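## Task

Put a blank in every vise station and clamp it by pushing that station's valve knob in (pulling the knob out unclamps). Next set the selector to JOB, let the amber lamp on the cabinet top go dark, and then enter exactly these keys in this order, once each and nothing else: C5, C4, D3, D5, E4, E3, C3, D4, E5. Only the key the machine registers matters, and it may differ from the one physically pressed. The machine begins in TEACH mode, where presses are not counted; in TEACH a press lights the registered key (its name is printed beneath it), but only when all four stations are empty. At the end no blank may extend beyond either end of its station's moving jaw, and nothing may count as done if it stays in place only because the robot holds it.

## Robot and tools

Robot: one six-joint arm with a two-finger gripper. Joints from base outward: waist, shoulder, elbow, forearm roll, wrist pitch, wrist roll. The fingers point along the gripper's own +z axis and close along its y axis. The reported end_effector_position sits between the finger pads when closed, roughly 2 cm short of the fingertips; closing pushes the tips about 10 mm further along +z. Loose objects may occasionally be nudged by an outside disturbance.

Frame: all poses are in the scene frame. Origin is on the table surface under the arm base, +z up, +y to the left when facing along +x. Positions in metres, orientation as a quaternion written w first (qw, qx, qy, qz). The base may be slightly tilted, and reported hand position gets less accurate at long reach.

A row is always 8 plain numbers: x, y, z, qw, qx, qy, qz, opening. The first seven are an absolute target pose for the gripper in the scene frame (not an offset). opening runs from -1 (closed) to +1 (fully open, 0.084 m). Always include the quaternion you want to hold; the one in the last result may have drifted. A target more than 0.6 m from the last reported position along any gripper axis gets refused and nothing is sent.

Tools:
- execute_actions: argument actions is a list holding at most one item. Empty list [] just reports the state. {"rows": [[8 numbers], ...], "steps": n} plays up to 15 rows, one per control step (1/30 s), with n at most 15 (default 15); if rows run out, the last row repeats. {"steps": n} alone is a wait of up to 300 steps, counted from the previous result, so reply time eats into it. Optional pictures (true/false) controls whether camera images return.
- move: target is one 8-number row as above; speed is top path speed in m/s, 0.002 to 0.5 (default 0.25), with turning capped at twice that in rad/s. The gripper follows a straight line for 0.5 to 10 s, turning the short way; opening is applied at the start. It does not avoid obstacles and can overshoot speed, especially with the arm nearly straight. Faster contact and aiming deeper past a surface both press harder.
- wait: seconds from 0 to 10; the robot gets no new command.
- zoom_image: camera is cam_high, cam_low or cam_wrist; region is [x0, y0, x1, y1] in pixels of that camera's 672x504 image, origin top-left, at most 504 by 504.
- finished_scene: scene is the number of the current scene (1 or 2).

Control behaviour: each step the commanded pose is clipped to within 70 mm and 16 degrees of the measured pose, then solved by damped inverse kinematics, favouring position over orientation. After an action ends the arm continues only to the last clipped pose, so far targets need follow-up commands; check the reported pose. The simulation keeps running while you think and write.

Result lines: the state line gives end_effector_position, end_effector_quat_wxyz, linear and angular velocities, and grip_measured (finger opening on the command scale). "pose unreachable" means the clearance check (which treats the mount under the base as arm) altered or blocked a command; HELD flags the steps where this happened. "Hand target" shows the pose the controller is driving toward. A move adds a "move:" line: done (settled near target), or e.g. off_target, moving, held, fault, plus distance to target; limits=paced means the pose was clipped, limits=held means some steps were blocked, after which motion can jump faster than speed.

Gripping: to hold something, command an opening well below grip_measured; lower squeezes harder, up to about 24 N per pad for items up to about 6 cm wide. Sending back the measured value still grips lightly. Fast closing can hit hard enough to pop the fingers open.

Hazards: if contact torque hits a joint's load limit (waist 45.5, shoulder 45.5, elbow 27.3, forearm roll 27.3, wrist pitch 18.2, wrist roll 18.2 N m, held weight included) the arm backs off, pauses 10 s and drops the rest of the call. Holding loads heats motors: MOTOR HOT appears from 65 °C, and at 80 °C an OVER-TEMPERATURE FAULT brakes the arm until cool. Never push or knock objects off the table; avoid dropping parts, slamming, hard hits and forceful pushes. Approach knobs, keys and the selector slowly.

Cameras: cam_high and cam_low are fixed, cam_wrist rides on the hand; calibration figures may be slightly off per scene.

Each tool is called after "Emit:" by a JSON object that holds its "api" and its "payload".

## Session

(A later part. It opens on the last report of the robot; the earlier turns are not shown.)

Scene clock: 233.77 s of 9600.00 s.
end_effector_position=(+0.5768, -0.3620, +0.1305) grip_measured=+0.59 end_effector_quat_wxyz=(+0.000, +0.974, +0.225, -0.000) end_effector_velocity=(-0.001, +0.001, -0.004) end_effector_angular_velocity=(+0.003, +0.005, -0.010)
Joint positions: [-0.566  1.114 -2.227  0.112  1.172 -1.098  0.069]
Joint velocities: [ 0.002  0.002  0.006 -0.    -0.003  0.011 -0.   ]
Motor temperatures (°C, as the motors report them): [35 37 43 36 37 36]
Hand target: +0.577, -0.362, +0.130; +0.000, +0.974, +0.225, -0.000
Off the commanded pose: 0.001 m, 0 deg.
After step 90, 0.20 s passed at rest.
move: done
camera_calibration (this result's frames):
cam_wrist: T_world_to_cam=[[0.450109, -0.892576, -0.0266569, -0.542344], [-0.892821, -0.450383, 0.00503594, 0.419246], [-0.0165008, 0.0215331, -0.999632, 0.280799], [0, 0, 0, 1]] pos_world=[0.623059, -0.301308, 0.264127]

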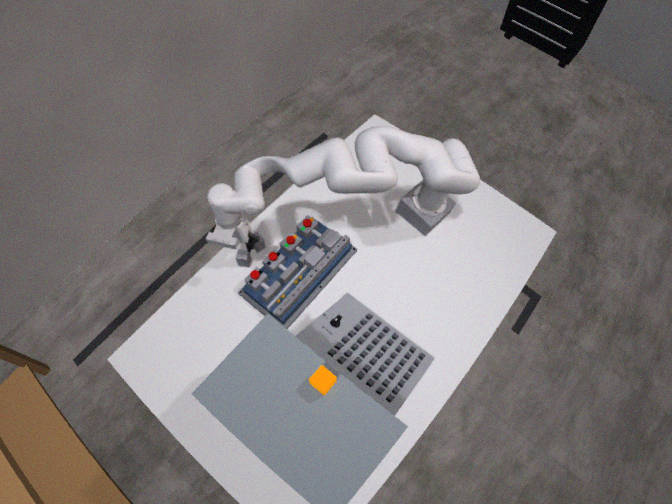

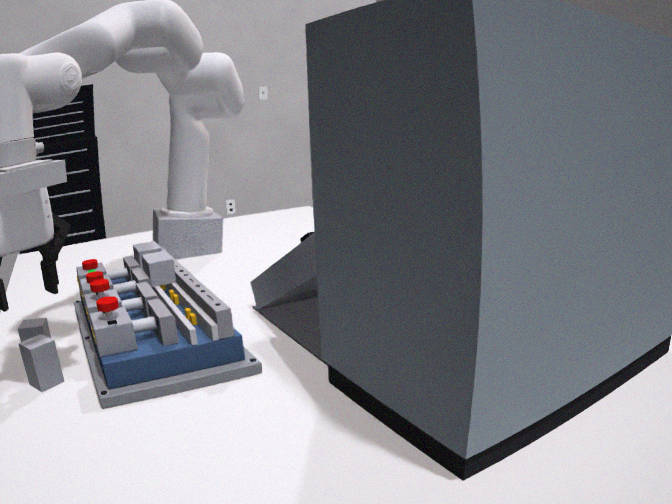

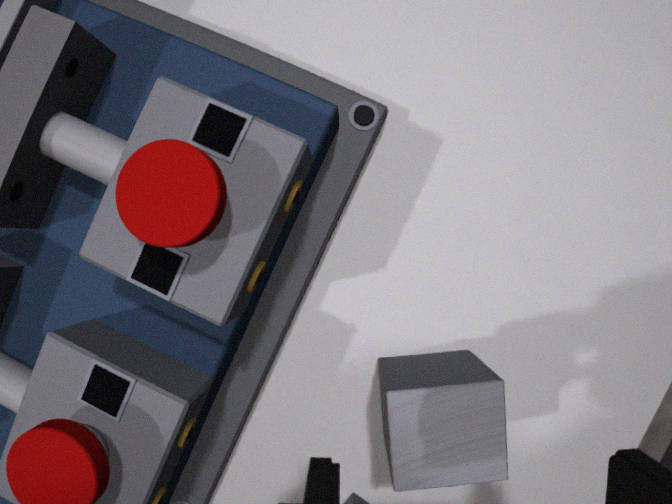

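Emit:
{"api": "move", "payload": {"target": [0.583,-0.363,0.10,0,0.968,0.25,0,0.6], "speed": 0.08}}

Emit:
{"api": "move", "payload": {"target": [0.583,-0.363,0.043,0,0.968,0.25,0,0.6], "speed": 0.06}}

Emit:
{"api": "move", "payload": {"target": [0.583,-0.363,0.043,0,0.968,0.25,0,-0.4]}}

Emit:
{"api": "move", "payload": {"target": [0.583,-0.35,0.2,0,0.968,0.25,0,-0.4], "speed": 0.15}}

Emit:
{"api": "move", "payload": {"target": [0.6075,-0.158,0.2,0,0.7071,0.7071,0,-0.4], "speed": 0.2}}

Scene clock: 238.07 s of 9600.00 s.
end_effector_position=(+0.5831, -0.3631, +0.1008) grip_measured=+0.59 end_effector_quat_wxyz=(+0.000, +0.968, +0.250, +0.000) end_effector_velocity=(+0.002, -0.001, -0.001) end_effector_angular_velocity=(-0.001, -0.001, +0.005)
Joint positions: [-0.558  1.198 -2.292  0.113  1.152 -1.143  0.069]
Joint velocities: [ 0.001  0.012 -0.019 -0.     0.006 -0.004  0.   ]
Motor temperatures (°C, as the motors report them): [35 37 43 36 37 36]
Hand target: +0.583, -0.363, +0.100; +0.000, +0.968, +0.250, -0.000
Off the commanded pose: 0.001 m, 0 deg.
After step 90, 0.47 s passed at rest.
move: done
camera_calibration (this result's frames):
cam_wrist: T_world_to_cam=[[0.494643, -0.868702, -0.0261646, -0.564281], [-0.868936, -0.494906, 0.00433597, 0.394543], [-0.0167157, 0.0205906, -0.999648, 0.251039], [0, 0, 0, 1]] pos_world=[0.626147, -0.3001, 0.234476]

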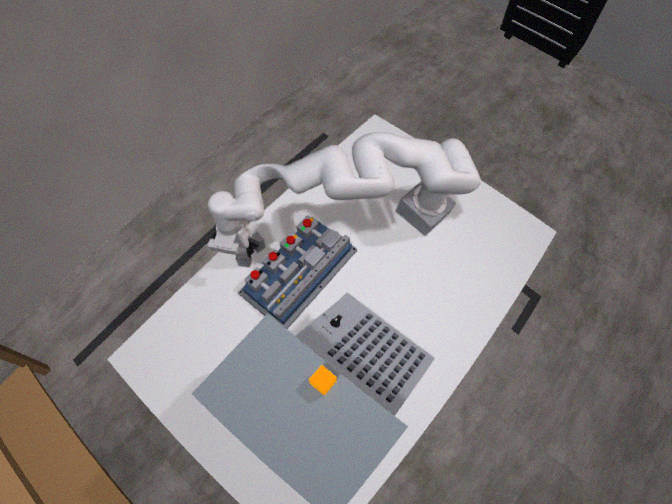

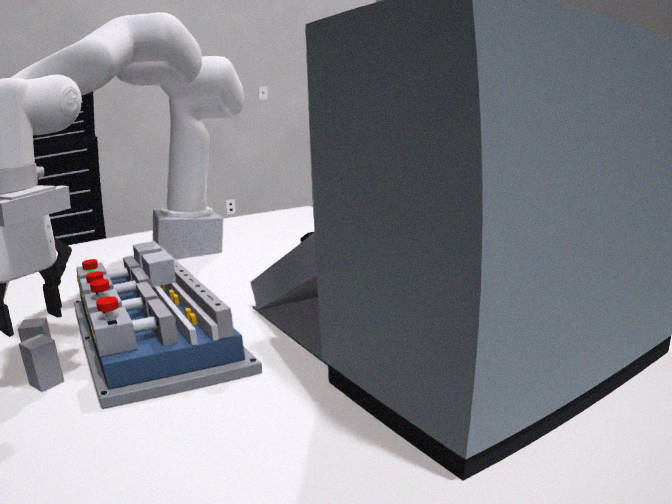

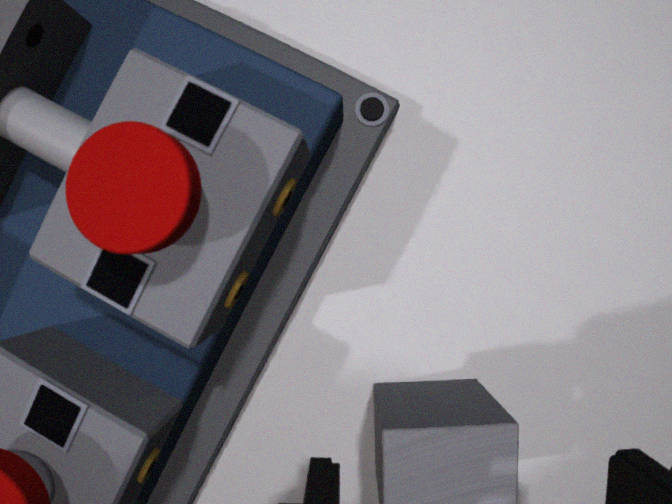

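Scene clock: 239.40 s of 9600.00 s.
end_effector_position=(+0.5831, -0.3631, +0.0438) grip_measured=+0.59 end_effector_quat_wxyz=(+0.000, +0.968, +0.250, +0.000) end_effector_velocity=(+0.001, -0.001, -0.000) end_effector_angular_velocity=(-0.002, -0.002, +0.000)
Joint positions: [-0.548  1.309 -2.331  0.118  1.079 -1.144  0.069]
Joint velocities: [ 0.     0.007 -0.011  0.     0.001  0.001 -0.   ]
Motor temperatures (°C, as the motors report them): [35 37 43 36 37 36]
Hand target: +0.583, -0.363, +0.043; +0.000, +0.968, +0.250, -0.000
Off the commanded pose: 0.001 m, 0 deg.
move: done
camera_calibration (this result's frames):
cam_wrist: T_world_to_cam=[[0.495028, -0.868479, -0.0262766, -0.565919], [-0.868713, -0.495295, 0.00441708, 0.394566], [-0.0168508, 0.0206402, -0.999645, 0.194161], [0, 0, 0, 1]] pos_world=[0.626182, -0.30007, 0.177479]

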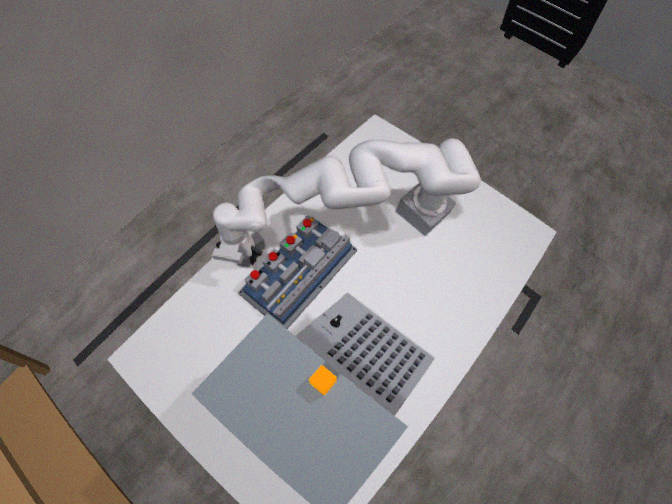

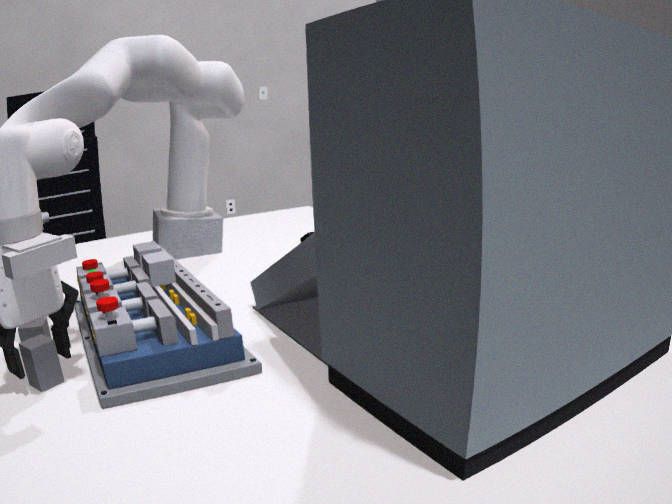

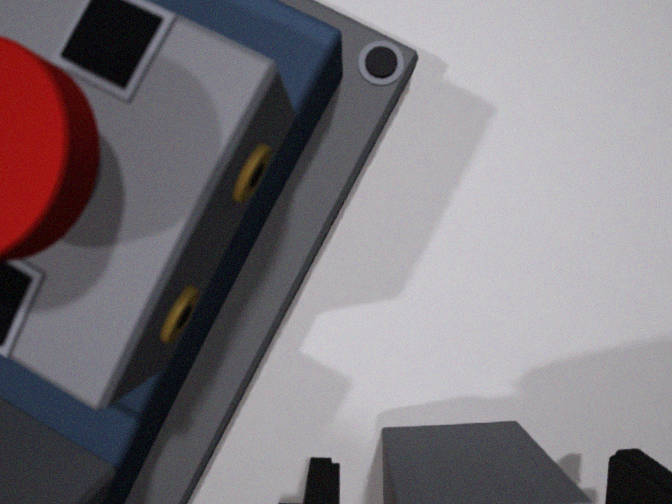

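Scene clock: 240.10 s of 9600.00 s.
end_effector_position=(+0.5833, -0.3631, +0.0436) grip_measured=-0.10 end_effector_quat_wxyz=(+0.000, +0.968, +0.250, +0.000) end_effector_velocity=(-0.000, +0.000, -0.000) end_effector_angular_velocity=(+0.001, +0.001, +0.000)
Joint positions: [-0.548  1.311 -2.334  0.118  1.08  -1.144  0.04 ]
Joint velocities: [ 0.     0.001 -0.001  0.     0.001 -0.    -0.   ]
Motor temperatures (°C, as the motors report them): [35 37 43 36 37 36]
Hand target: +0.583, -0.363, +0.043; +0.000, +0.968, +0.250, -0.000
Off the commanded pose: 0.001 m, 0 deg.
move: done
camera_calibration (this result's frames):
cam_wrist: T_world_to_cam=[[0.495101, -0.868431, -0.0265078, -0.566026], [-0.86867, -0.495372, 0.00442974, 0.394581], [-0.0169782, 0.0208334, -0.999639, 0.194114], [0, 0, 0, 1]] pos_world=[0.626297, -0.300134, 0.177292]

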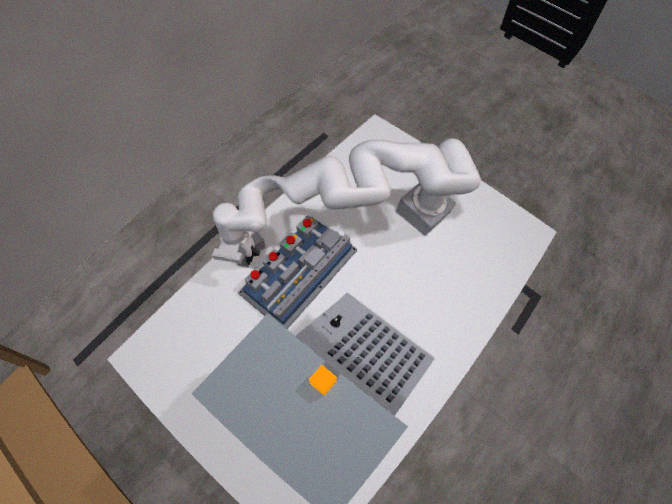

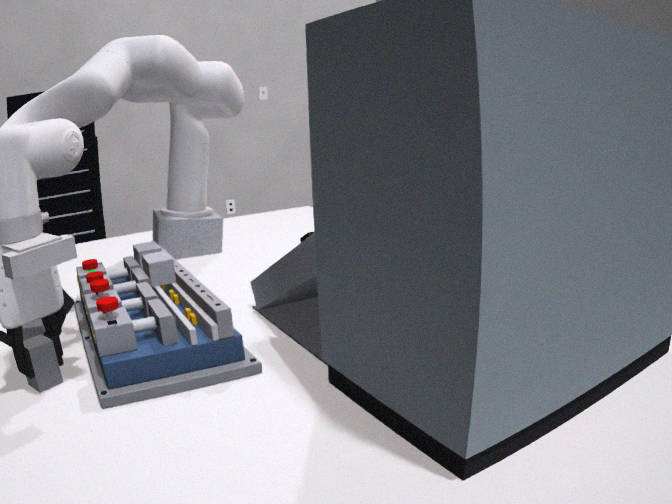

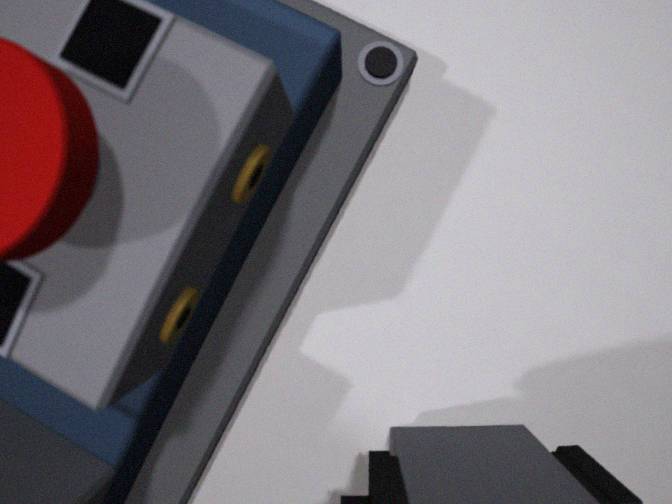

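Scene clock: 241.60 s of 9600.00 s.
end_effector_position=(+0.5829, -0.3500, +0.1982) grip_measured=-0.10 end_effector_quat_wxyz=(-0.001, +0.968, +0.250, -0.001) end_effector_velocity=(+0.001, -0.000, +0.009) end_effector_angular_velocity=(-0.004, -0.006, +0.001)
Joint positions: [-0.559  1.05  -2.31   0.107  1.32  -1.126  0.04 ]
Joint velocities: [-0.    -0.006 -0.013 -0.     0.012  0.001  0.   ]
Motor temperatures (°C, as the motors report them): [35 37 43 36 37 36]
Hand target: +0.583, -0.350, +0.200; -0.000, +0.968, +0.250, +0.000
Off the commanded pose: 0.002 m, 0 deg.
move: done
camera_calibration (this result's frames):
cam_wrist: T_world_to_cam=[[0.495093, -0.868342, -0.0294035, -0.549735], [-0.868621, -0.495444, 0.00566434, 0.399773], [-0.0194864, 0.0227361, -0.999552, 0.350514], [0, 0, 0, 1]] pos_world=[0.626252, -0.287262, 0.331929]

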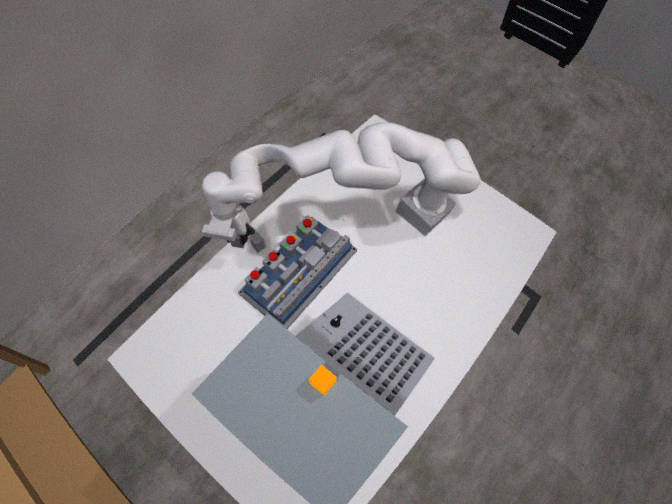

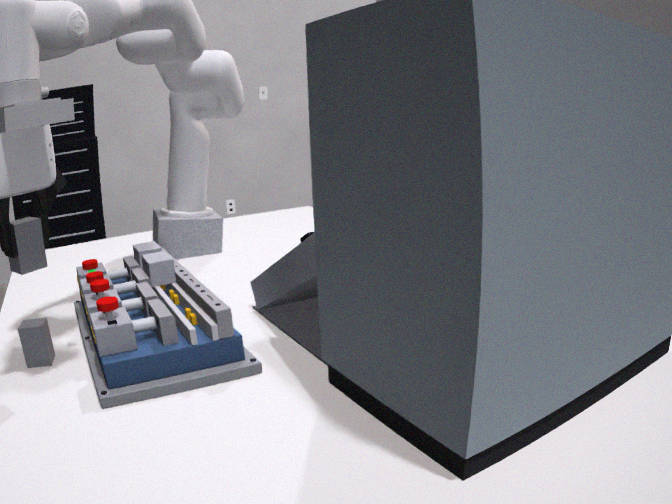

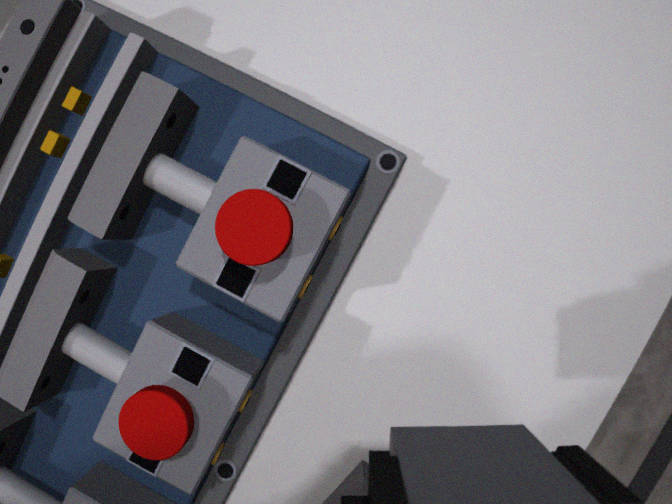

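Scene clock: 244.70 s of 9600.00 s.
end_effector_position=(+0.6076, -0.1586, +0.2000) grip_measured=-0.10 end_effector_quat_wxyz=(-0.000, +0.708, +0.706, -0.001) end_effector_velocity=(+0.000, +0.003, -0.000) end_effector_angular_velocity=(+0.001, +0.000, +0.015)
Joint positions: [-0.282  0.695 -1.76   0.129  1.096 -1.943  0.04 ]
Joint velocities: [ 0.004 -0.003  0.005  0.001 -0.001 -0.011 -0.   ]
Motor temperatures (°C, as the motors report them): [35 37 43 36 37 36]
Hand target: +0.608, -0.158, +0.200; -0.000, +0.707, +0.707, -0.000
Off the commanded pose: 0.001 m, 0 deg.
move: done
camera_calibration (this result's frames):
cam_wrist: T_world_to_cam=[[0.99955, 0.0104076, -0.0281399, -0.563102], [0.0105622, -0.99993, 0.00535266, -0.0980915], [-0.0280823, -0.00564747, -0.99959, 0.349157], [0, 0, 0, 1]] pos_world=[0.57369, -0.0902523, 0.333693]

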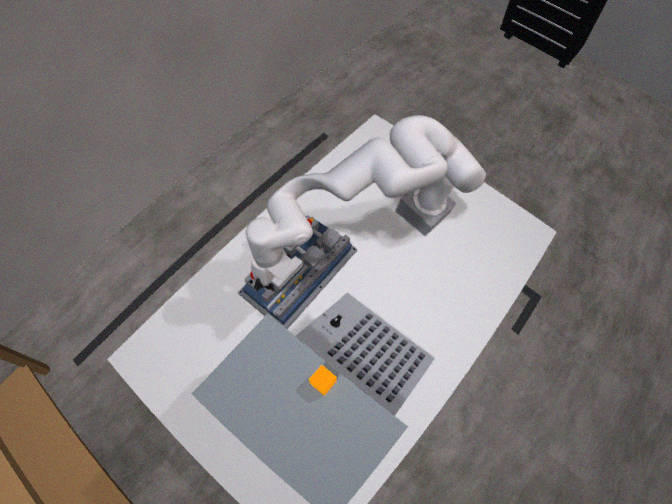

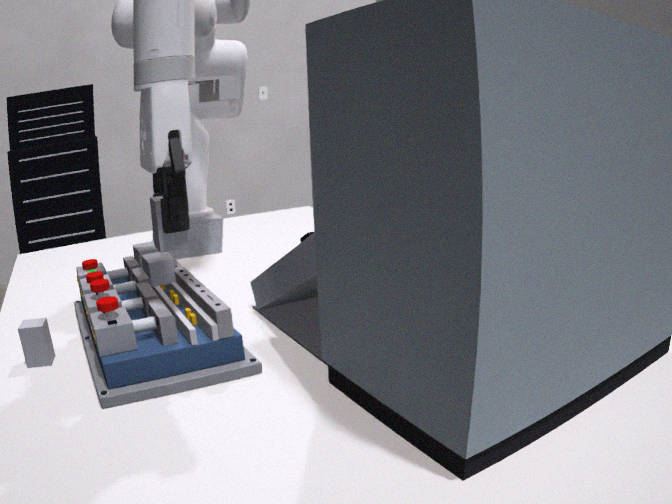

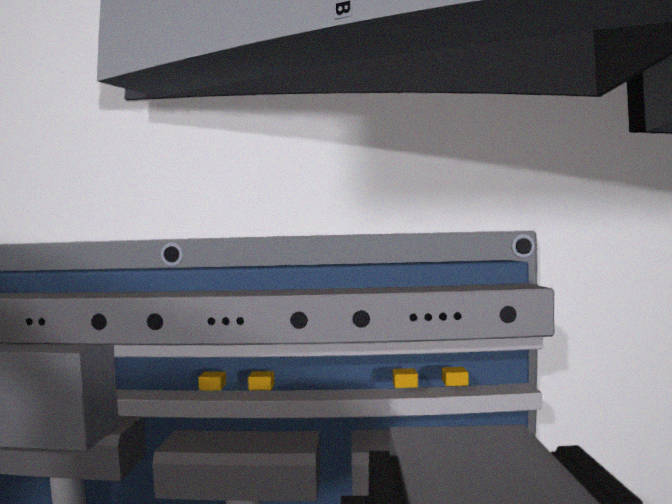

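Emit:
{"api": "move", "payload": {"target": [0.612,-0.164,0.17,0,0.7071,0.7071,0,-0.4], "speed": 0.05}}

Scene clock: 249.93 s of 9600.00 s.
end_effector_position=(+0.6120, -0.1640, +0.1706) grip_measured=-0.10 end_effector_quat_wxyz=(+0.000, +0.707, +0.707, +0.000) end_effector_velocity=(+0.003, -0.001, +0.001) end_effector_angular_velocity=(-0.002, -0.008, +0.001)
Joint positions: [-0.282  0.752 -1.767  0.133  1.045 -1.953  0.04 ]
Joint velocities: [-0.     0.003 -0.005  0.001 -0.006 -0.001  0.   ]
Motor temperatures (°C, as the motors report them): [35 37 43 36 37 36]
Hand target: +0.612, -0.164, +0.170; +0.000, +0.707, +0.707, -0.000
Off the commanded pose: 0.001 m, 0 deg.
After step 90, 1.27 s passed at rest.
move: done
camera_calibration (this result's frames):
cam_wrist: T_world_to_cam=[[0.999564, 0.0125889, -0.0267262, -0.568195], [0.0127284, -0.999906, 0.00505745, -0.104593], [-0.02666, -0.00539543, -0.99963, 0.319007], [0, 0, 0, 1]] pos_world=[0.577783, -0.0957094, 0.304232]

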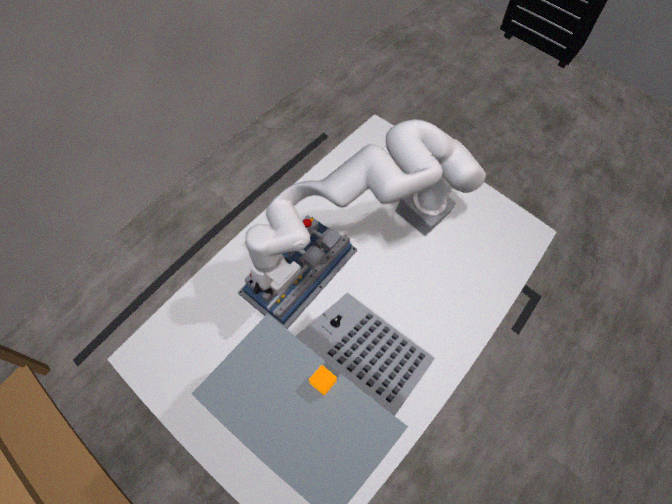

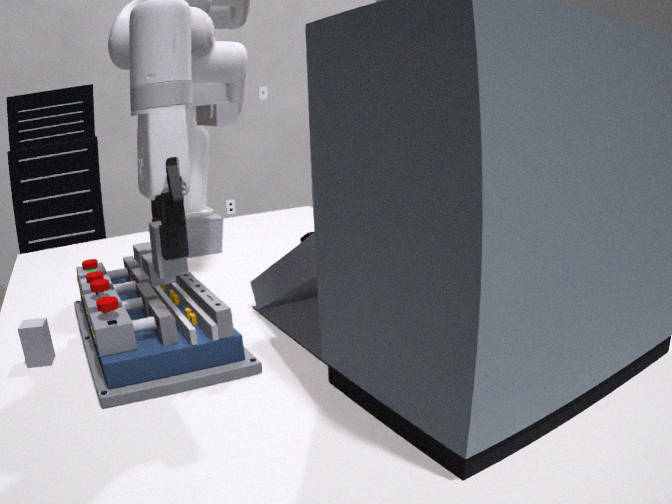

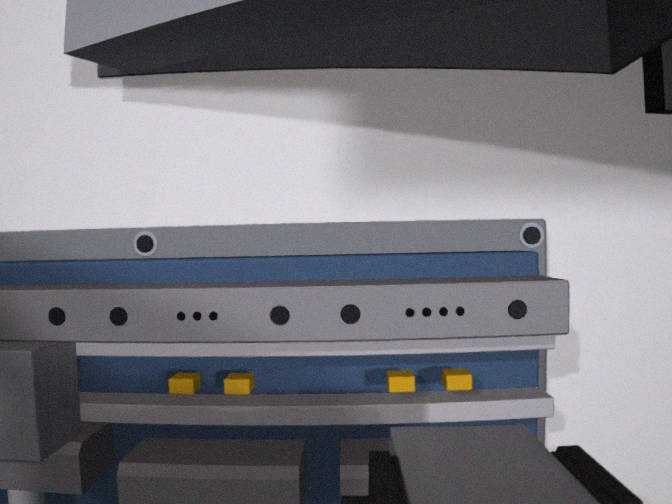

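Emit:
{"api": "move", "payload": {"target": [0.612,-0.164,0.109,0,0.7071,0.7071,0,-0.4], "speed": 0.03}}

Emit:
{"api": "move", "payload": {"target": [0.612,-0.164,0.109,0,0.7071,0.7071,0,0.4]}}

Emit:
{"api": "move", "payload": {"target": [0.612,-0.164,0.19,0,0.7071,0.7071,0,0.4], "speed": 0.1}}

Emit:
{"api": "move", "payload": {"target": [0.63,-0.235,0.25,0,0.7071,0.7071,0,0.4]}}

Scene clock: 258.53 s of 9600.00 s.
end_effector_position=(+0.6145, -0.1635, +0.1138) grip_measured=-0.10 end_effector_quat_wxyz=(+0.004, +0.707, +0.708, +0.002) end_effector_velocity=(-0.001, -0.003, +0.000) end_effector_angular_velocity=(-0.002, +0.000, -0.003)
Joint positions: [-0.268  0.837 -1.741  0.145  0.925 -1.96   0.04 ]
Joint velocities: [-0.005  0.    -0.    -0.002  0.    -0.    -0.   ]
Motor temperatures (°C, as the motors report them): [35 37 43 36 37 36]
Hand target: +0.612, -0.164, +0.109; +0.000, +0.707, +0.707, -0.000
Off the commanded pose: 0.005 m, 0 deg.
After step 90, 3.23 s passed at rest.
move: off_target
camera_calibration (this result's frames):
cam_wrist: T_world_to_cam=[[0.999717, 0.0141617, -0.0191007, -0.572933], [0.0143038, -0.999871, 0.00732556, -0.105142], [-0.0189945, -0.0075967, -0.999791, 0.257291], [0, 0, 0, 1]] pos_world=[0.579162, -0.09506, 0.247064]

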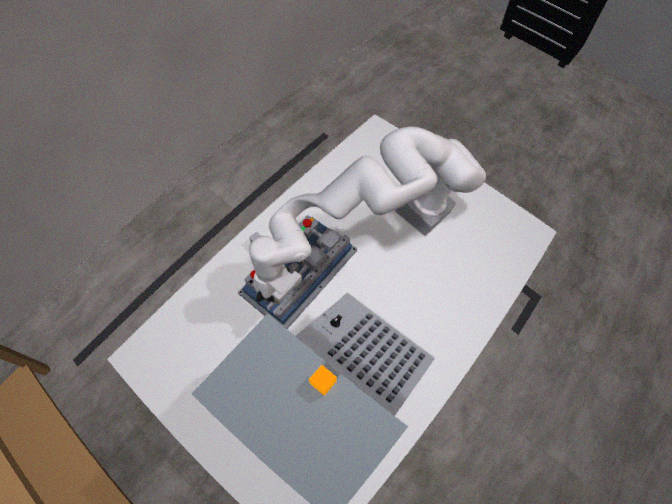

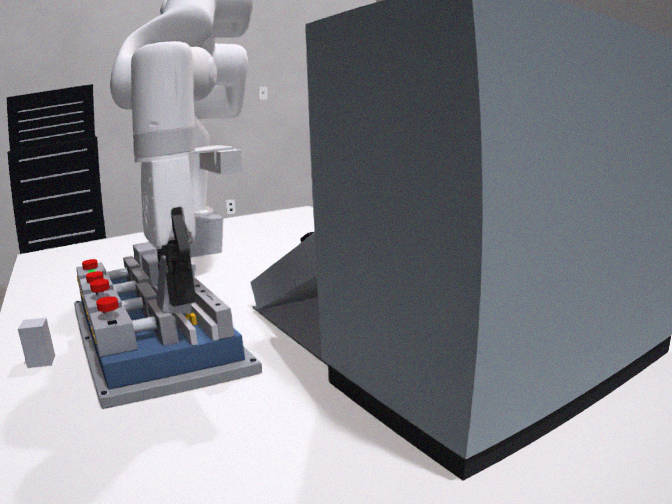

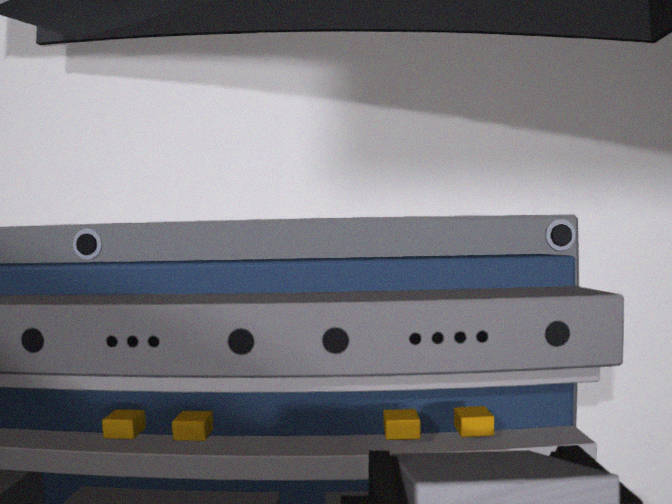

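Scene clock: 259.23 s of 9600.00 s.
end_effector_position=(+0.6119, -0.1641, +0.1089) grip_measured=+0.39 end_effector_quat_wxyz=(-0.000, +0.707, +0.707, -0.000) end_effector_velocity=(+0.003, +0.000, +0.003) end_effector_angular_velocity=(-0.002, -0.008, +0.001)
Joint positions: [-0.269  0.844 -1.739  0.145  0.925 -1.96   0.061]
Joint velocities: [ 0.001 -0.003 -0.004  0.    -0.001  0.     0.   ]
Motor temperatures (°C, as the motors report them): [35 37 43 36 37 36]
Hand target: +0.612, -0.164, +0.109; +0.000, +0.707, +0.707, -0.000
Off the commanded pose: 0.000 m, 0 deg.
move: done
camera_calibration (this result's frames):
cam_wrist: T_world_to_cam=[[0.999542, 0.0124475, -0.0275878, -0.569587], [0.0125835, -0.999909, 0.00476227, -0.104258], [-0.0275261, -0.00510724, -0.999608, 0.257859], [0, 0, 0, 1]] pos_world=[0.577736, -0.0958419, 0.242541]

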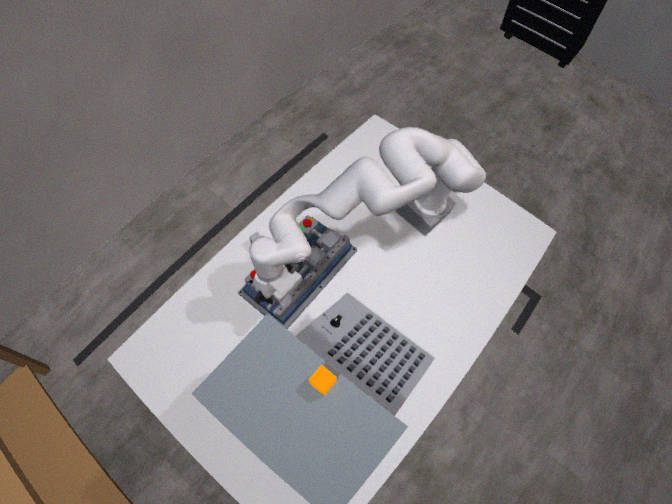

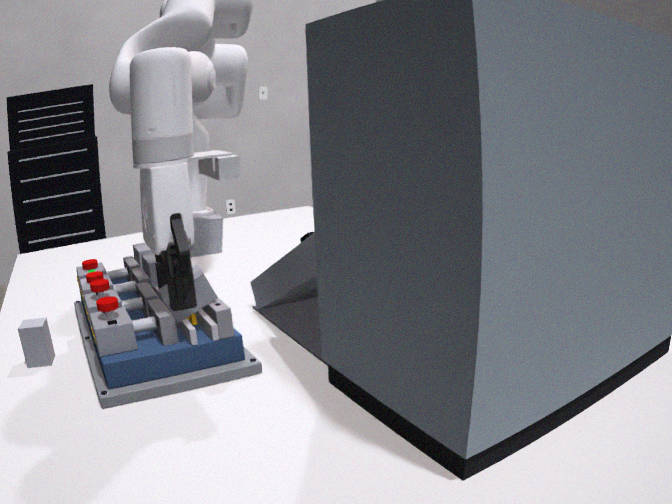

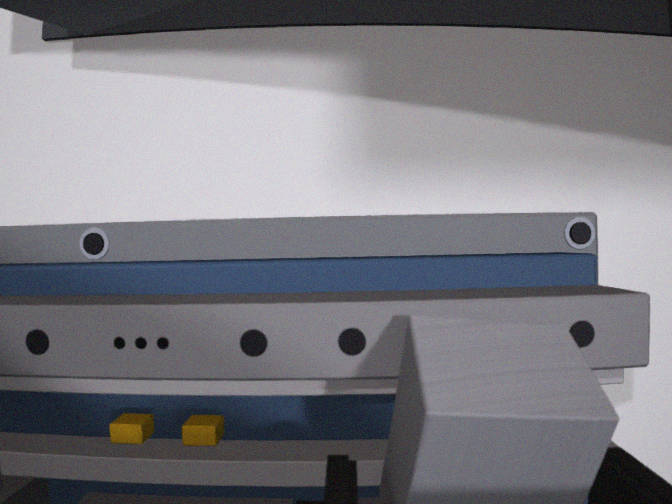

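Scene clock: 260.43 s of 9600.00 s.
end_effector_position=(+0.6119, -0.1639, +0.1888) grip_measured=+0.39 end_effector_quat_wxyz=(-0.001, +0.707, +0.707, -0.000) end_effector_velocity=(-0.000, -0.000, +0.004) end_effector_angular_velocity=(+0.000, +0.000, +0.000)
Joint positions: [-0.286  0.731 -1.787  0.13   1.087 -1.951  0.061]
Joint velocities: [-0.001 -0.004 -0.005 -0.001  0.009  0.     0.   ]
Motor temperatures (°C, as the motors report them): [35 37 43 36 37 36]
Hand target: +0.612, -0.164, +0.190; -0.000, +0.707, +0.707, +0.000
Off the commanded pose: 0.001 m, 0 deg.
move: done
camera_calibration (this result's frames):
cam_wrist: T_world_to_cam=[[0.999514, 0.0127096, -0.02846, -0.567171], [0.0128336, -0.999909, 0.00417895, -0.104566], [-0.0284043, -0.00454217, -0.999586, 0.338421], [0, 0, 0, 1]] pos_world=[0.57785, -0.0958106, 0.322576]

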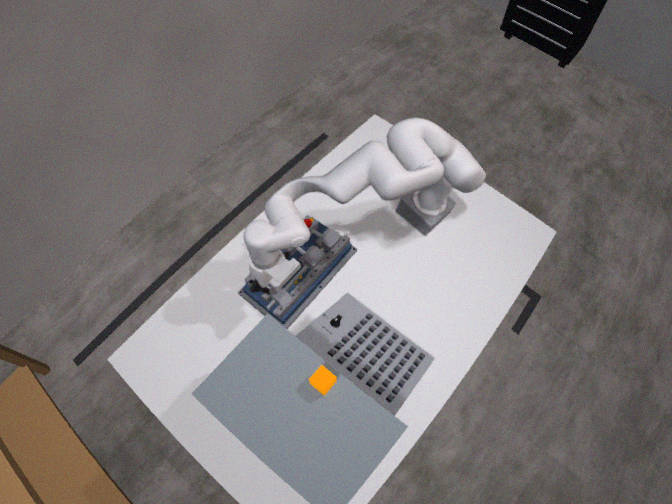

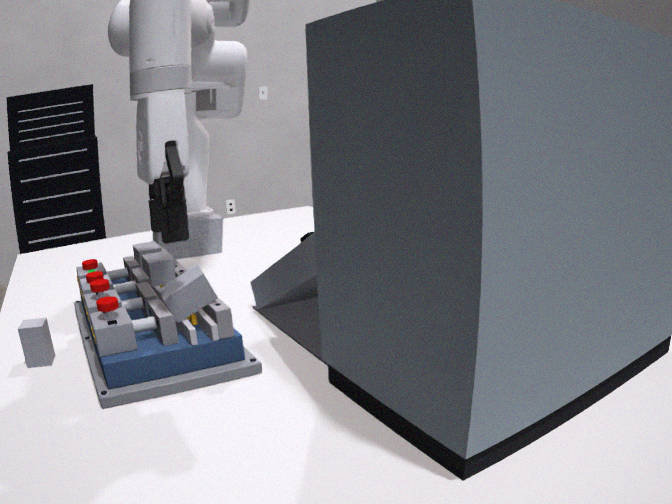

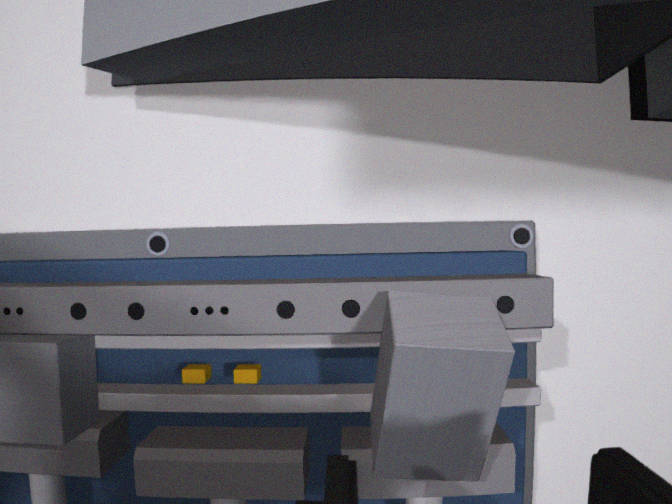

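Scene clock: 261.53 s of 9600.00 s.
end_effector_position=(+0.6301, -0.2348, +0.2498) grip_measured=+0.39 end_effector_quat_wxyz=(+0.000, +0.707, +0.707, +0.000) end_effector_velocity=(+0.001, -0.001, +0.001) end_effector_angular_velocity=(+0.003, +0.006, -0.001)
Joint positions: [-0.39   0.922 -2.266  0.114  1.383 -2.016  0.061]
Joint velocities: [-0.002  0.022 -0.041 -0.001  0.026  0.002 -0.   ]
Motor temperatures (°C, as the motors report them): [35 37 43 36 37 36]
Hand target: +0.630, -0.235, +0.250; +0.000, +0.707, +0.707, +0.000
Off the commanded pose: 0.000 m, 0 deg.
move: done
camera_calibration (this result's frames):
cam_wrist: T_world_to_cam=[[0.999567, 0.0132038, -0.0263049, -0.583196], [0.0133339, -0.9999, 0.00477515, -0.176381], [-0.0262392, -0.00512383, -0.999643, 0.398135], [0, 0, 0, 1]] pos_world=[0.595742, -0.166623, 0.383494]

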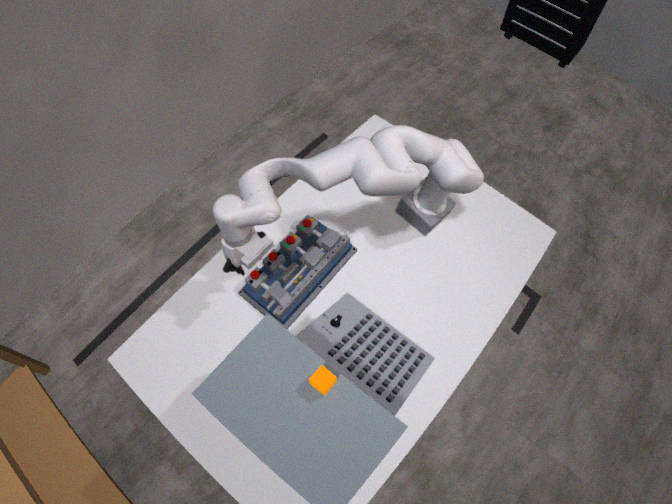

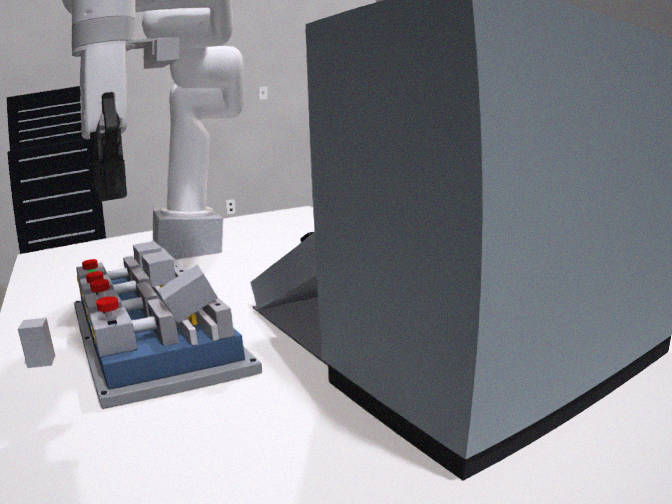

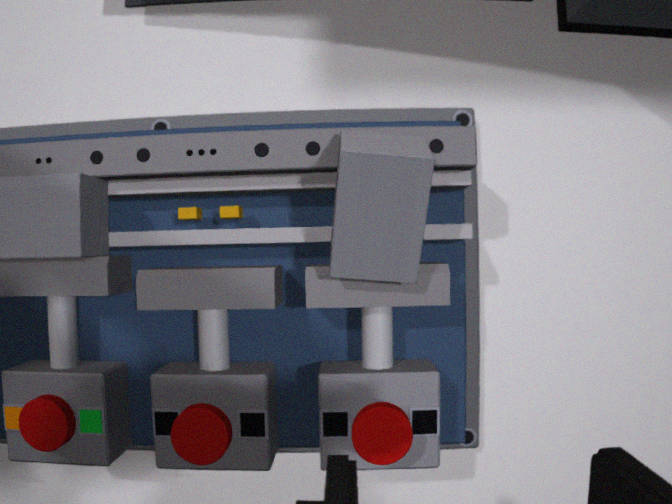

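Emit:
{"api": "move", "payload": {"target": [0.613,-0.19,0.16,-0.183,0.683,0.683,0.183,0.4]}}

Emit:
{"api": "move", "payload": {"target": [0.613,-0.159,0.104,-0.183,0.683,0.683,0.183,0.4], "speed": 0.04}}

Scene clock: 270.00 s of 9600.00 s.
end_effector_position=(+0.6134, -0.1900, +0.1612) grip_measured=+0.39 end_effector_quat_wxyz=(-0.182, +0.683, +0.683, +0.182) end_effector_velocity=(-0.002, +0.001, -0.005) end_effector_angular_velocity=(+0.020, +0.012, +0.003)
Joint positions: [-0.486  1.162 -2.384  0.55   1.565 -2.192  0.061]
Joint velocities: [-0.004  0.036 -0.046  0.008  0.032  0.006  0.   ]
Motor temperatures (°C, as the motors report them): [35 38 43 36 37 36]
Hand target: +0.613, -0.190, +0.160; -0.183, +0.683, +0.683, +0.183
Off the commanded pose: 0.001 m, 0 deg.
After step 90, 3.93 s passed at rest.
move: done
camera_calibration (this result's frames):
cam_wrist: T_world_to_cam=[[0.999576, 0.023969, -0.0165382, -0.569], [0.0126893, -0.869668, -0.493475, -0.0255063], [-0.0262109, 0.493056, -0.869603, 0.382952], [0, 0, 0, 1]] pos_world=[0.57912, -0.197361, 0.31102]

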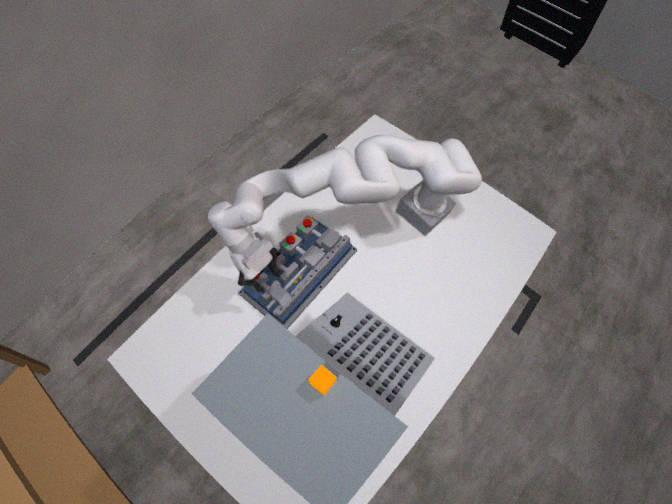

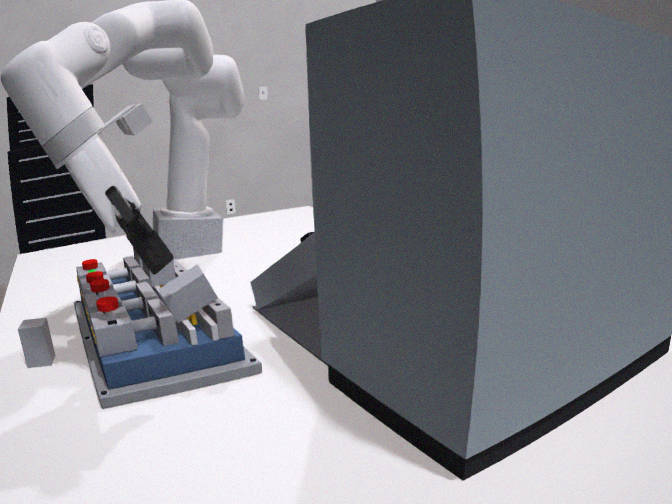

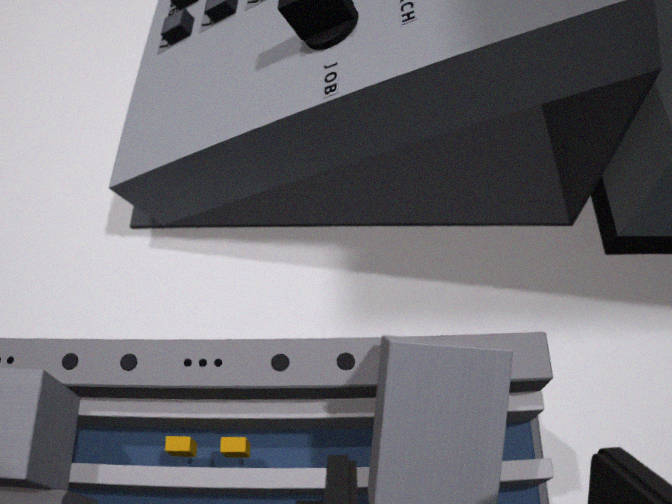

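Scene clock: 271.97 s of 9600.00 s.
end_effector_position=(+0.6130, -0.1592, +0.1044) grip_measured=+0.39 end_effector_quat_wxyz=(-0.183, +0.683, +0.683, +0.183) end_effector_velocity=(+0.001, +0.001, -0.000) end_effector_angular_velocity=(-0.002, -0.004, +0.000)
Joint positions: [-0.428  1.125 -2.168  0.581  1.387 -2.244  0.061]
Joint velocities: [ 0.002 -0.003  0.005  0.002 -0.006 -0.002 -0.   ]
Motor temperatures (°C, as the motors report them): [35 38 43 36 37 36]
Hand target: +0.613, -0.159, +0.104; -0.183, +0.683, +0.683, +0.183
Off the commanded pose: 0.000 m, 0 deg.
move: done
camera_calibration (this result's frames):
cam_wrist: T_world_to_cam=[[0.999556, 0.024274, -0.0172773, -0.570075], [0.0125315, -0.868599, -0.495358, -0.0262405], [-0.0270313, 0.494921, -0.868517, 0.319075], [0, 0, 0, 1]] pos_world=[0.578776, -0.166871, 0.254274]

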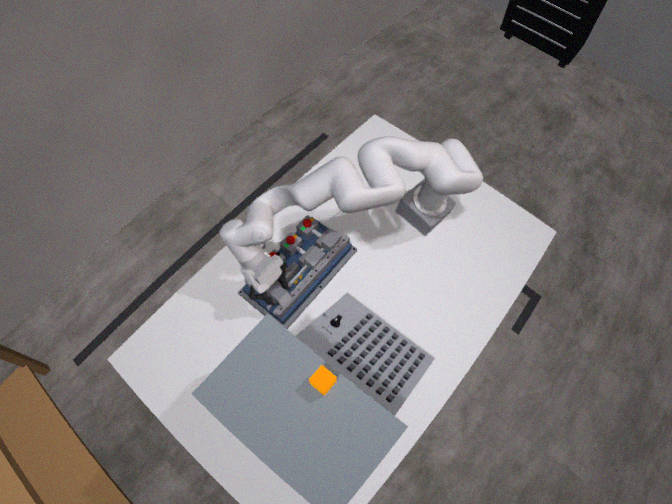

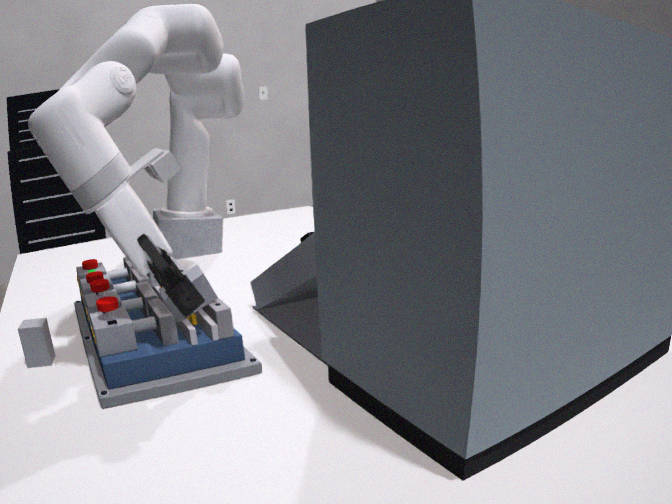

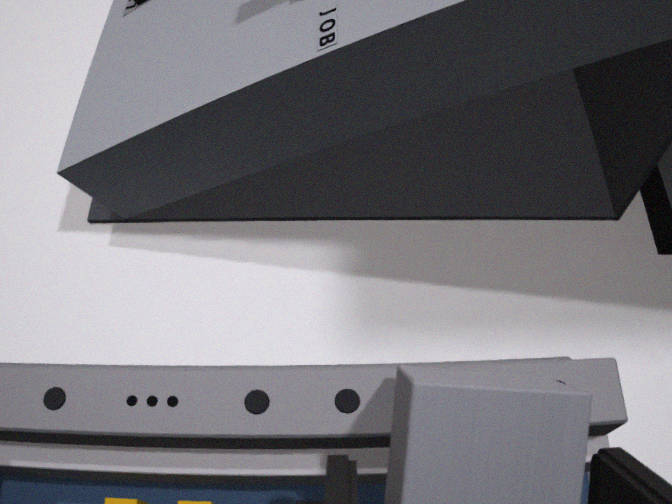

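Emit:
{"api": "execute_actions", "payload": {"actions": []}}

Scene clock: 279.87 s of 9600.00 s.
end_effector_position=(+0.6129, -0.1590, +0.1040) grip_measured=+0.39 end_effector_quat_wxyz=(-0.183, +0.683, +0.683, +0.183) end_effector_velocity=(+0.000, -0.000, +0.000) end_effector_angular_velocity=(-0.000, -0.000, -0.000)
Joint positions: [-0.428  1.126 -2.167  0.581  1.387 -2.244  0.061]
Joint velocities: [-0. -0. -0. -0. -0.  0. -0.]
Motor temperatures (°C, as the motors report them): [35 38 43 36 37 36]
Hand target: +0.613, -0.159, +0.104; -0.183, +0.683, +0.683, +0.183
Off the commanded pose: 0.000 m, 0 deg.
Steps of this call (steps 1 to 90: nothing new was sent; then 4.90 s passed at rest). Readings (end_effector_position):
1: (+0.6130, -0.1592, +0.1044)
2: (+0.6130, -0.1592, +0.1043)
4: (+0.6129, -0.1591, +0.1042)
8: (+0.6129, -0.1590, +0.1040)
90: the state above
camera_calibration (this result's frames):
cam_wrist: T_world_to_cam=[[0.99955, 0.0243064, -0.0175605, -0.569962], [0.0124148, -0.868518, -0.495502, -0.0261557], [-0.0272955, 0.495061, -0.868429, 0.318802], [0, 0, 0, 1]] pos_world=[0.578733, -0.16669, 0.253888]

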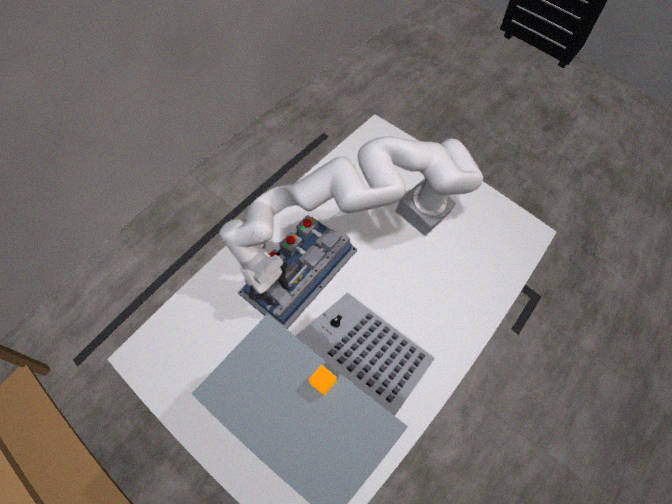

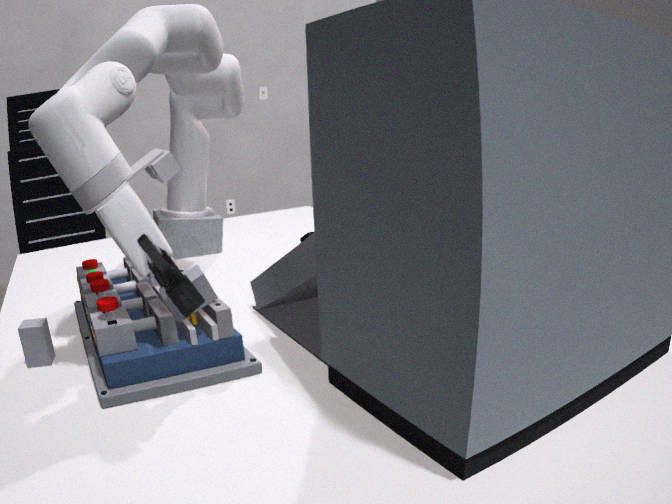

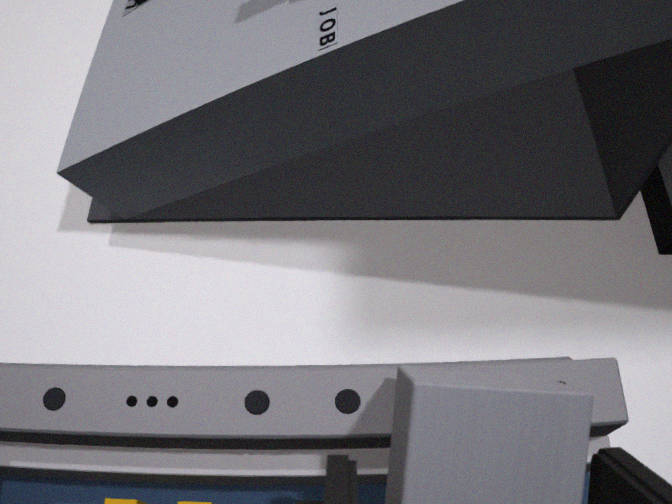

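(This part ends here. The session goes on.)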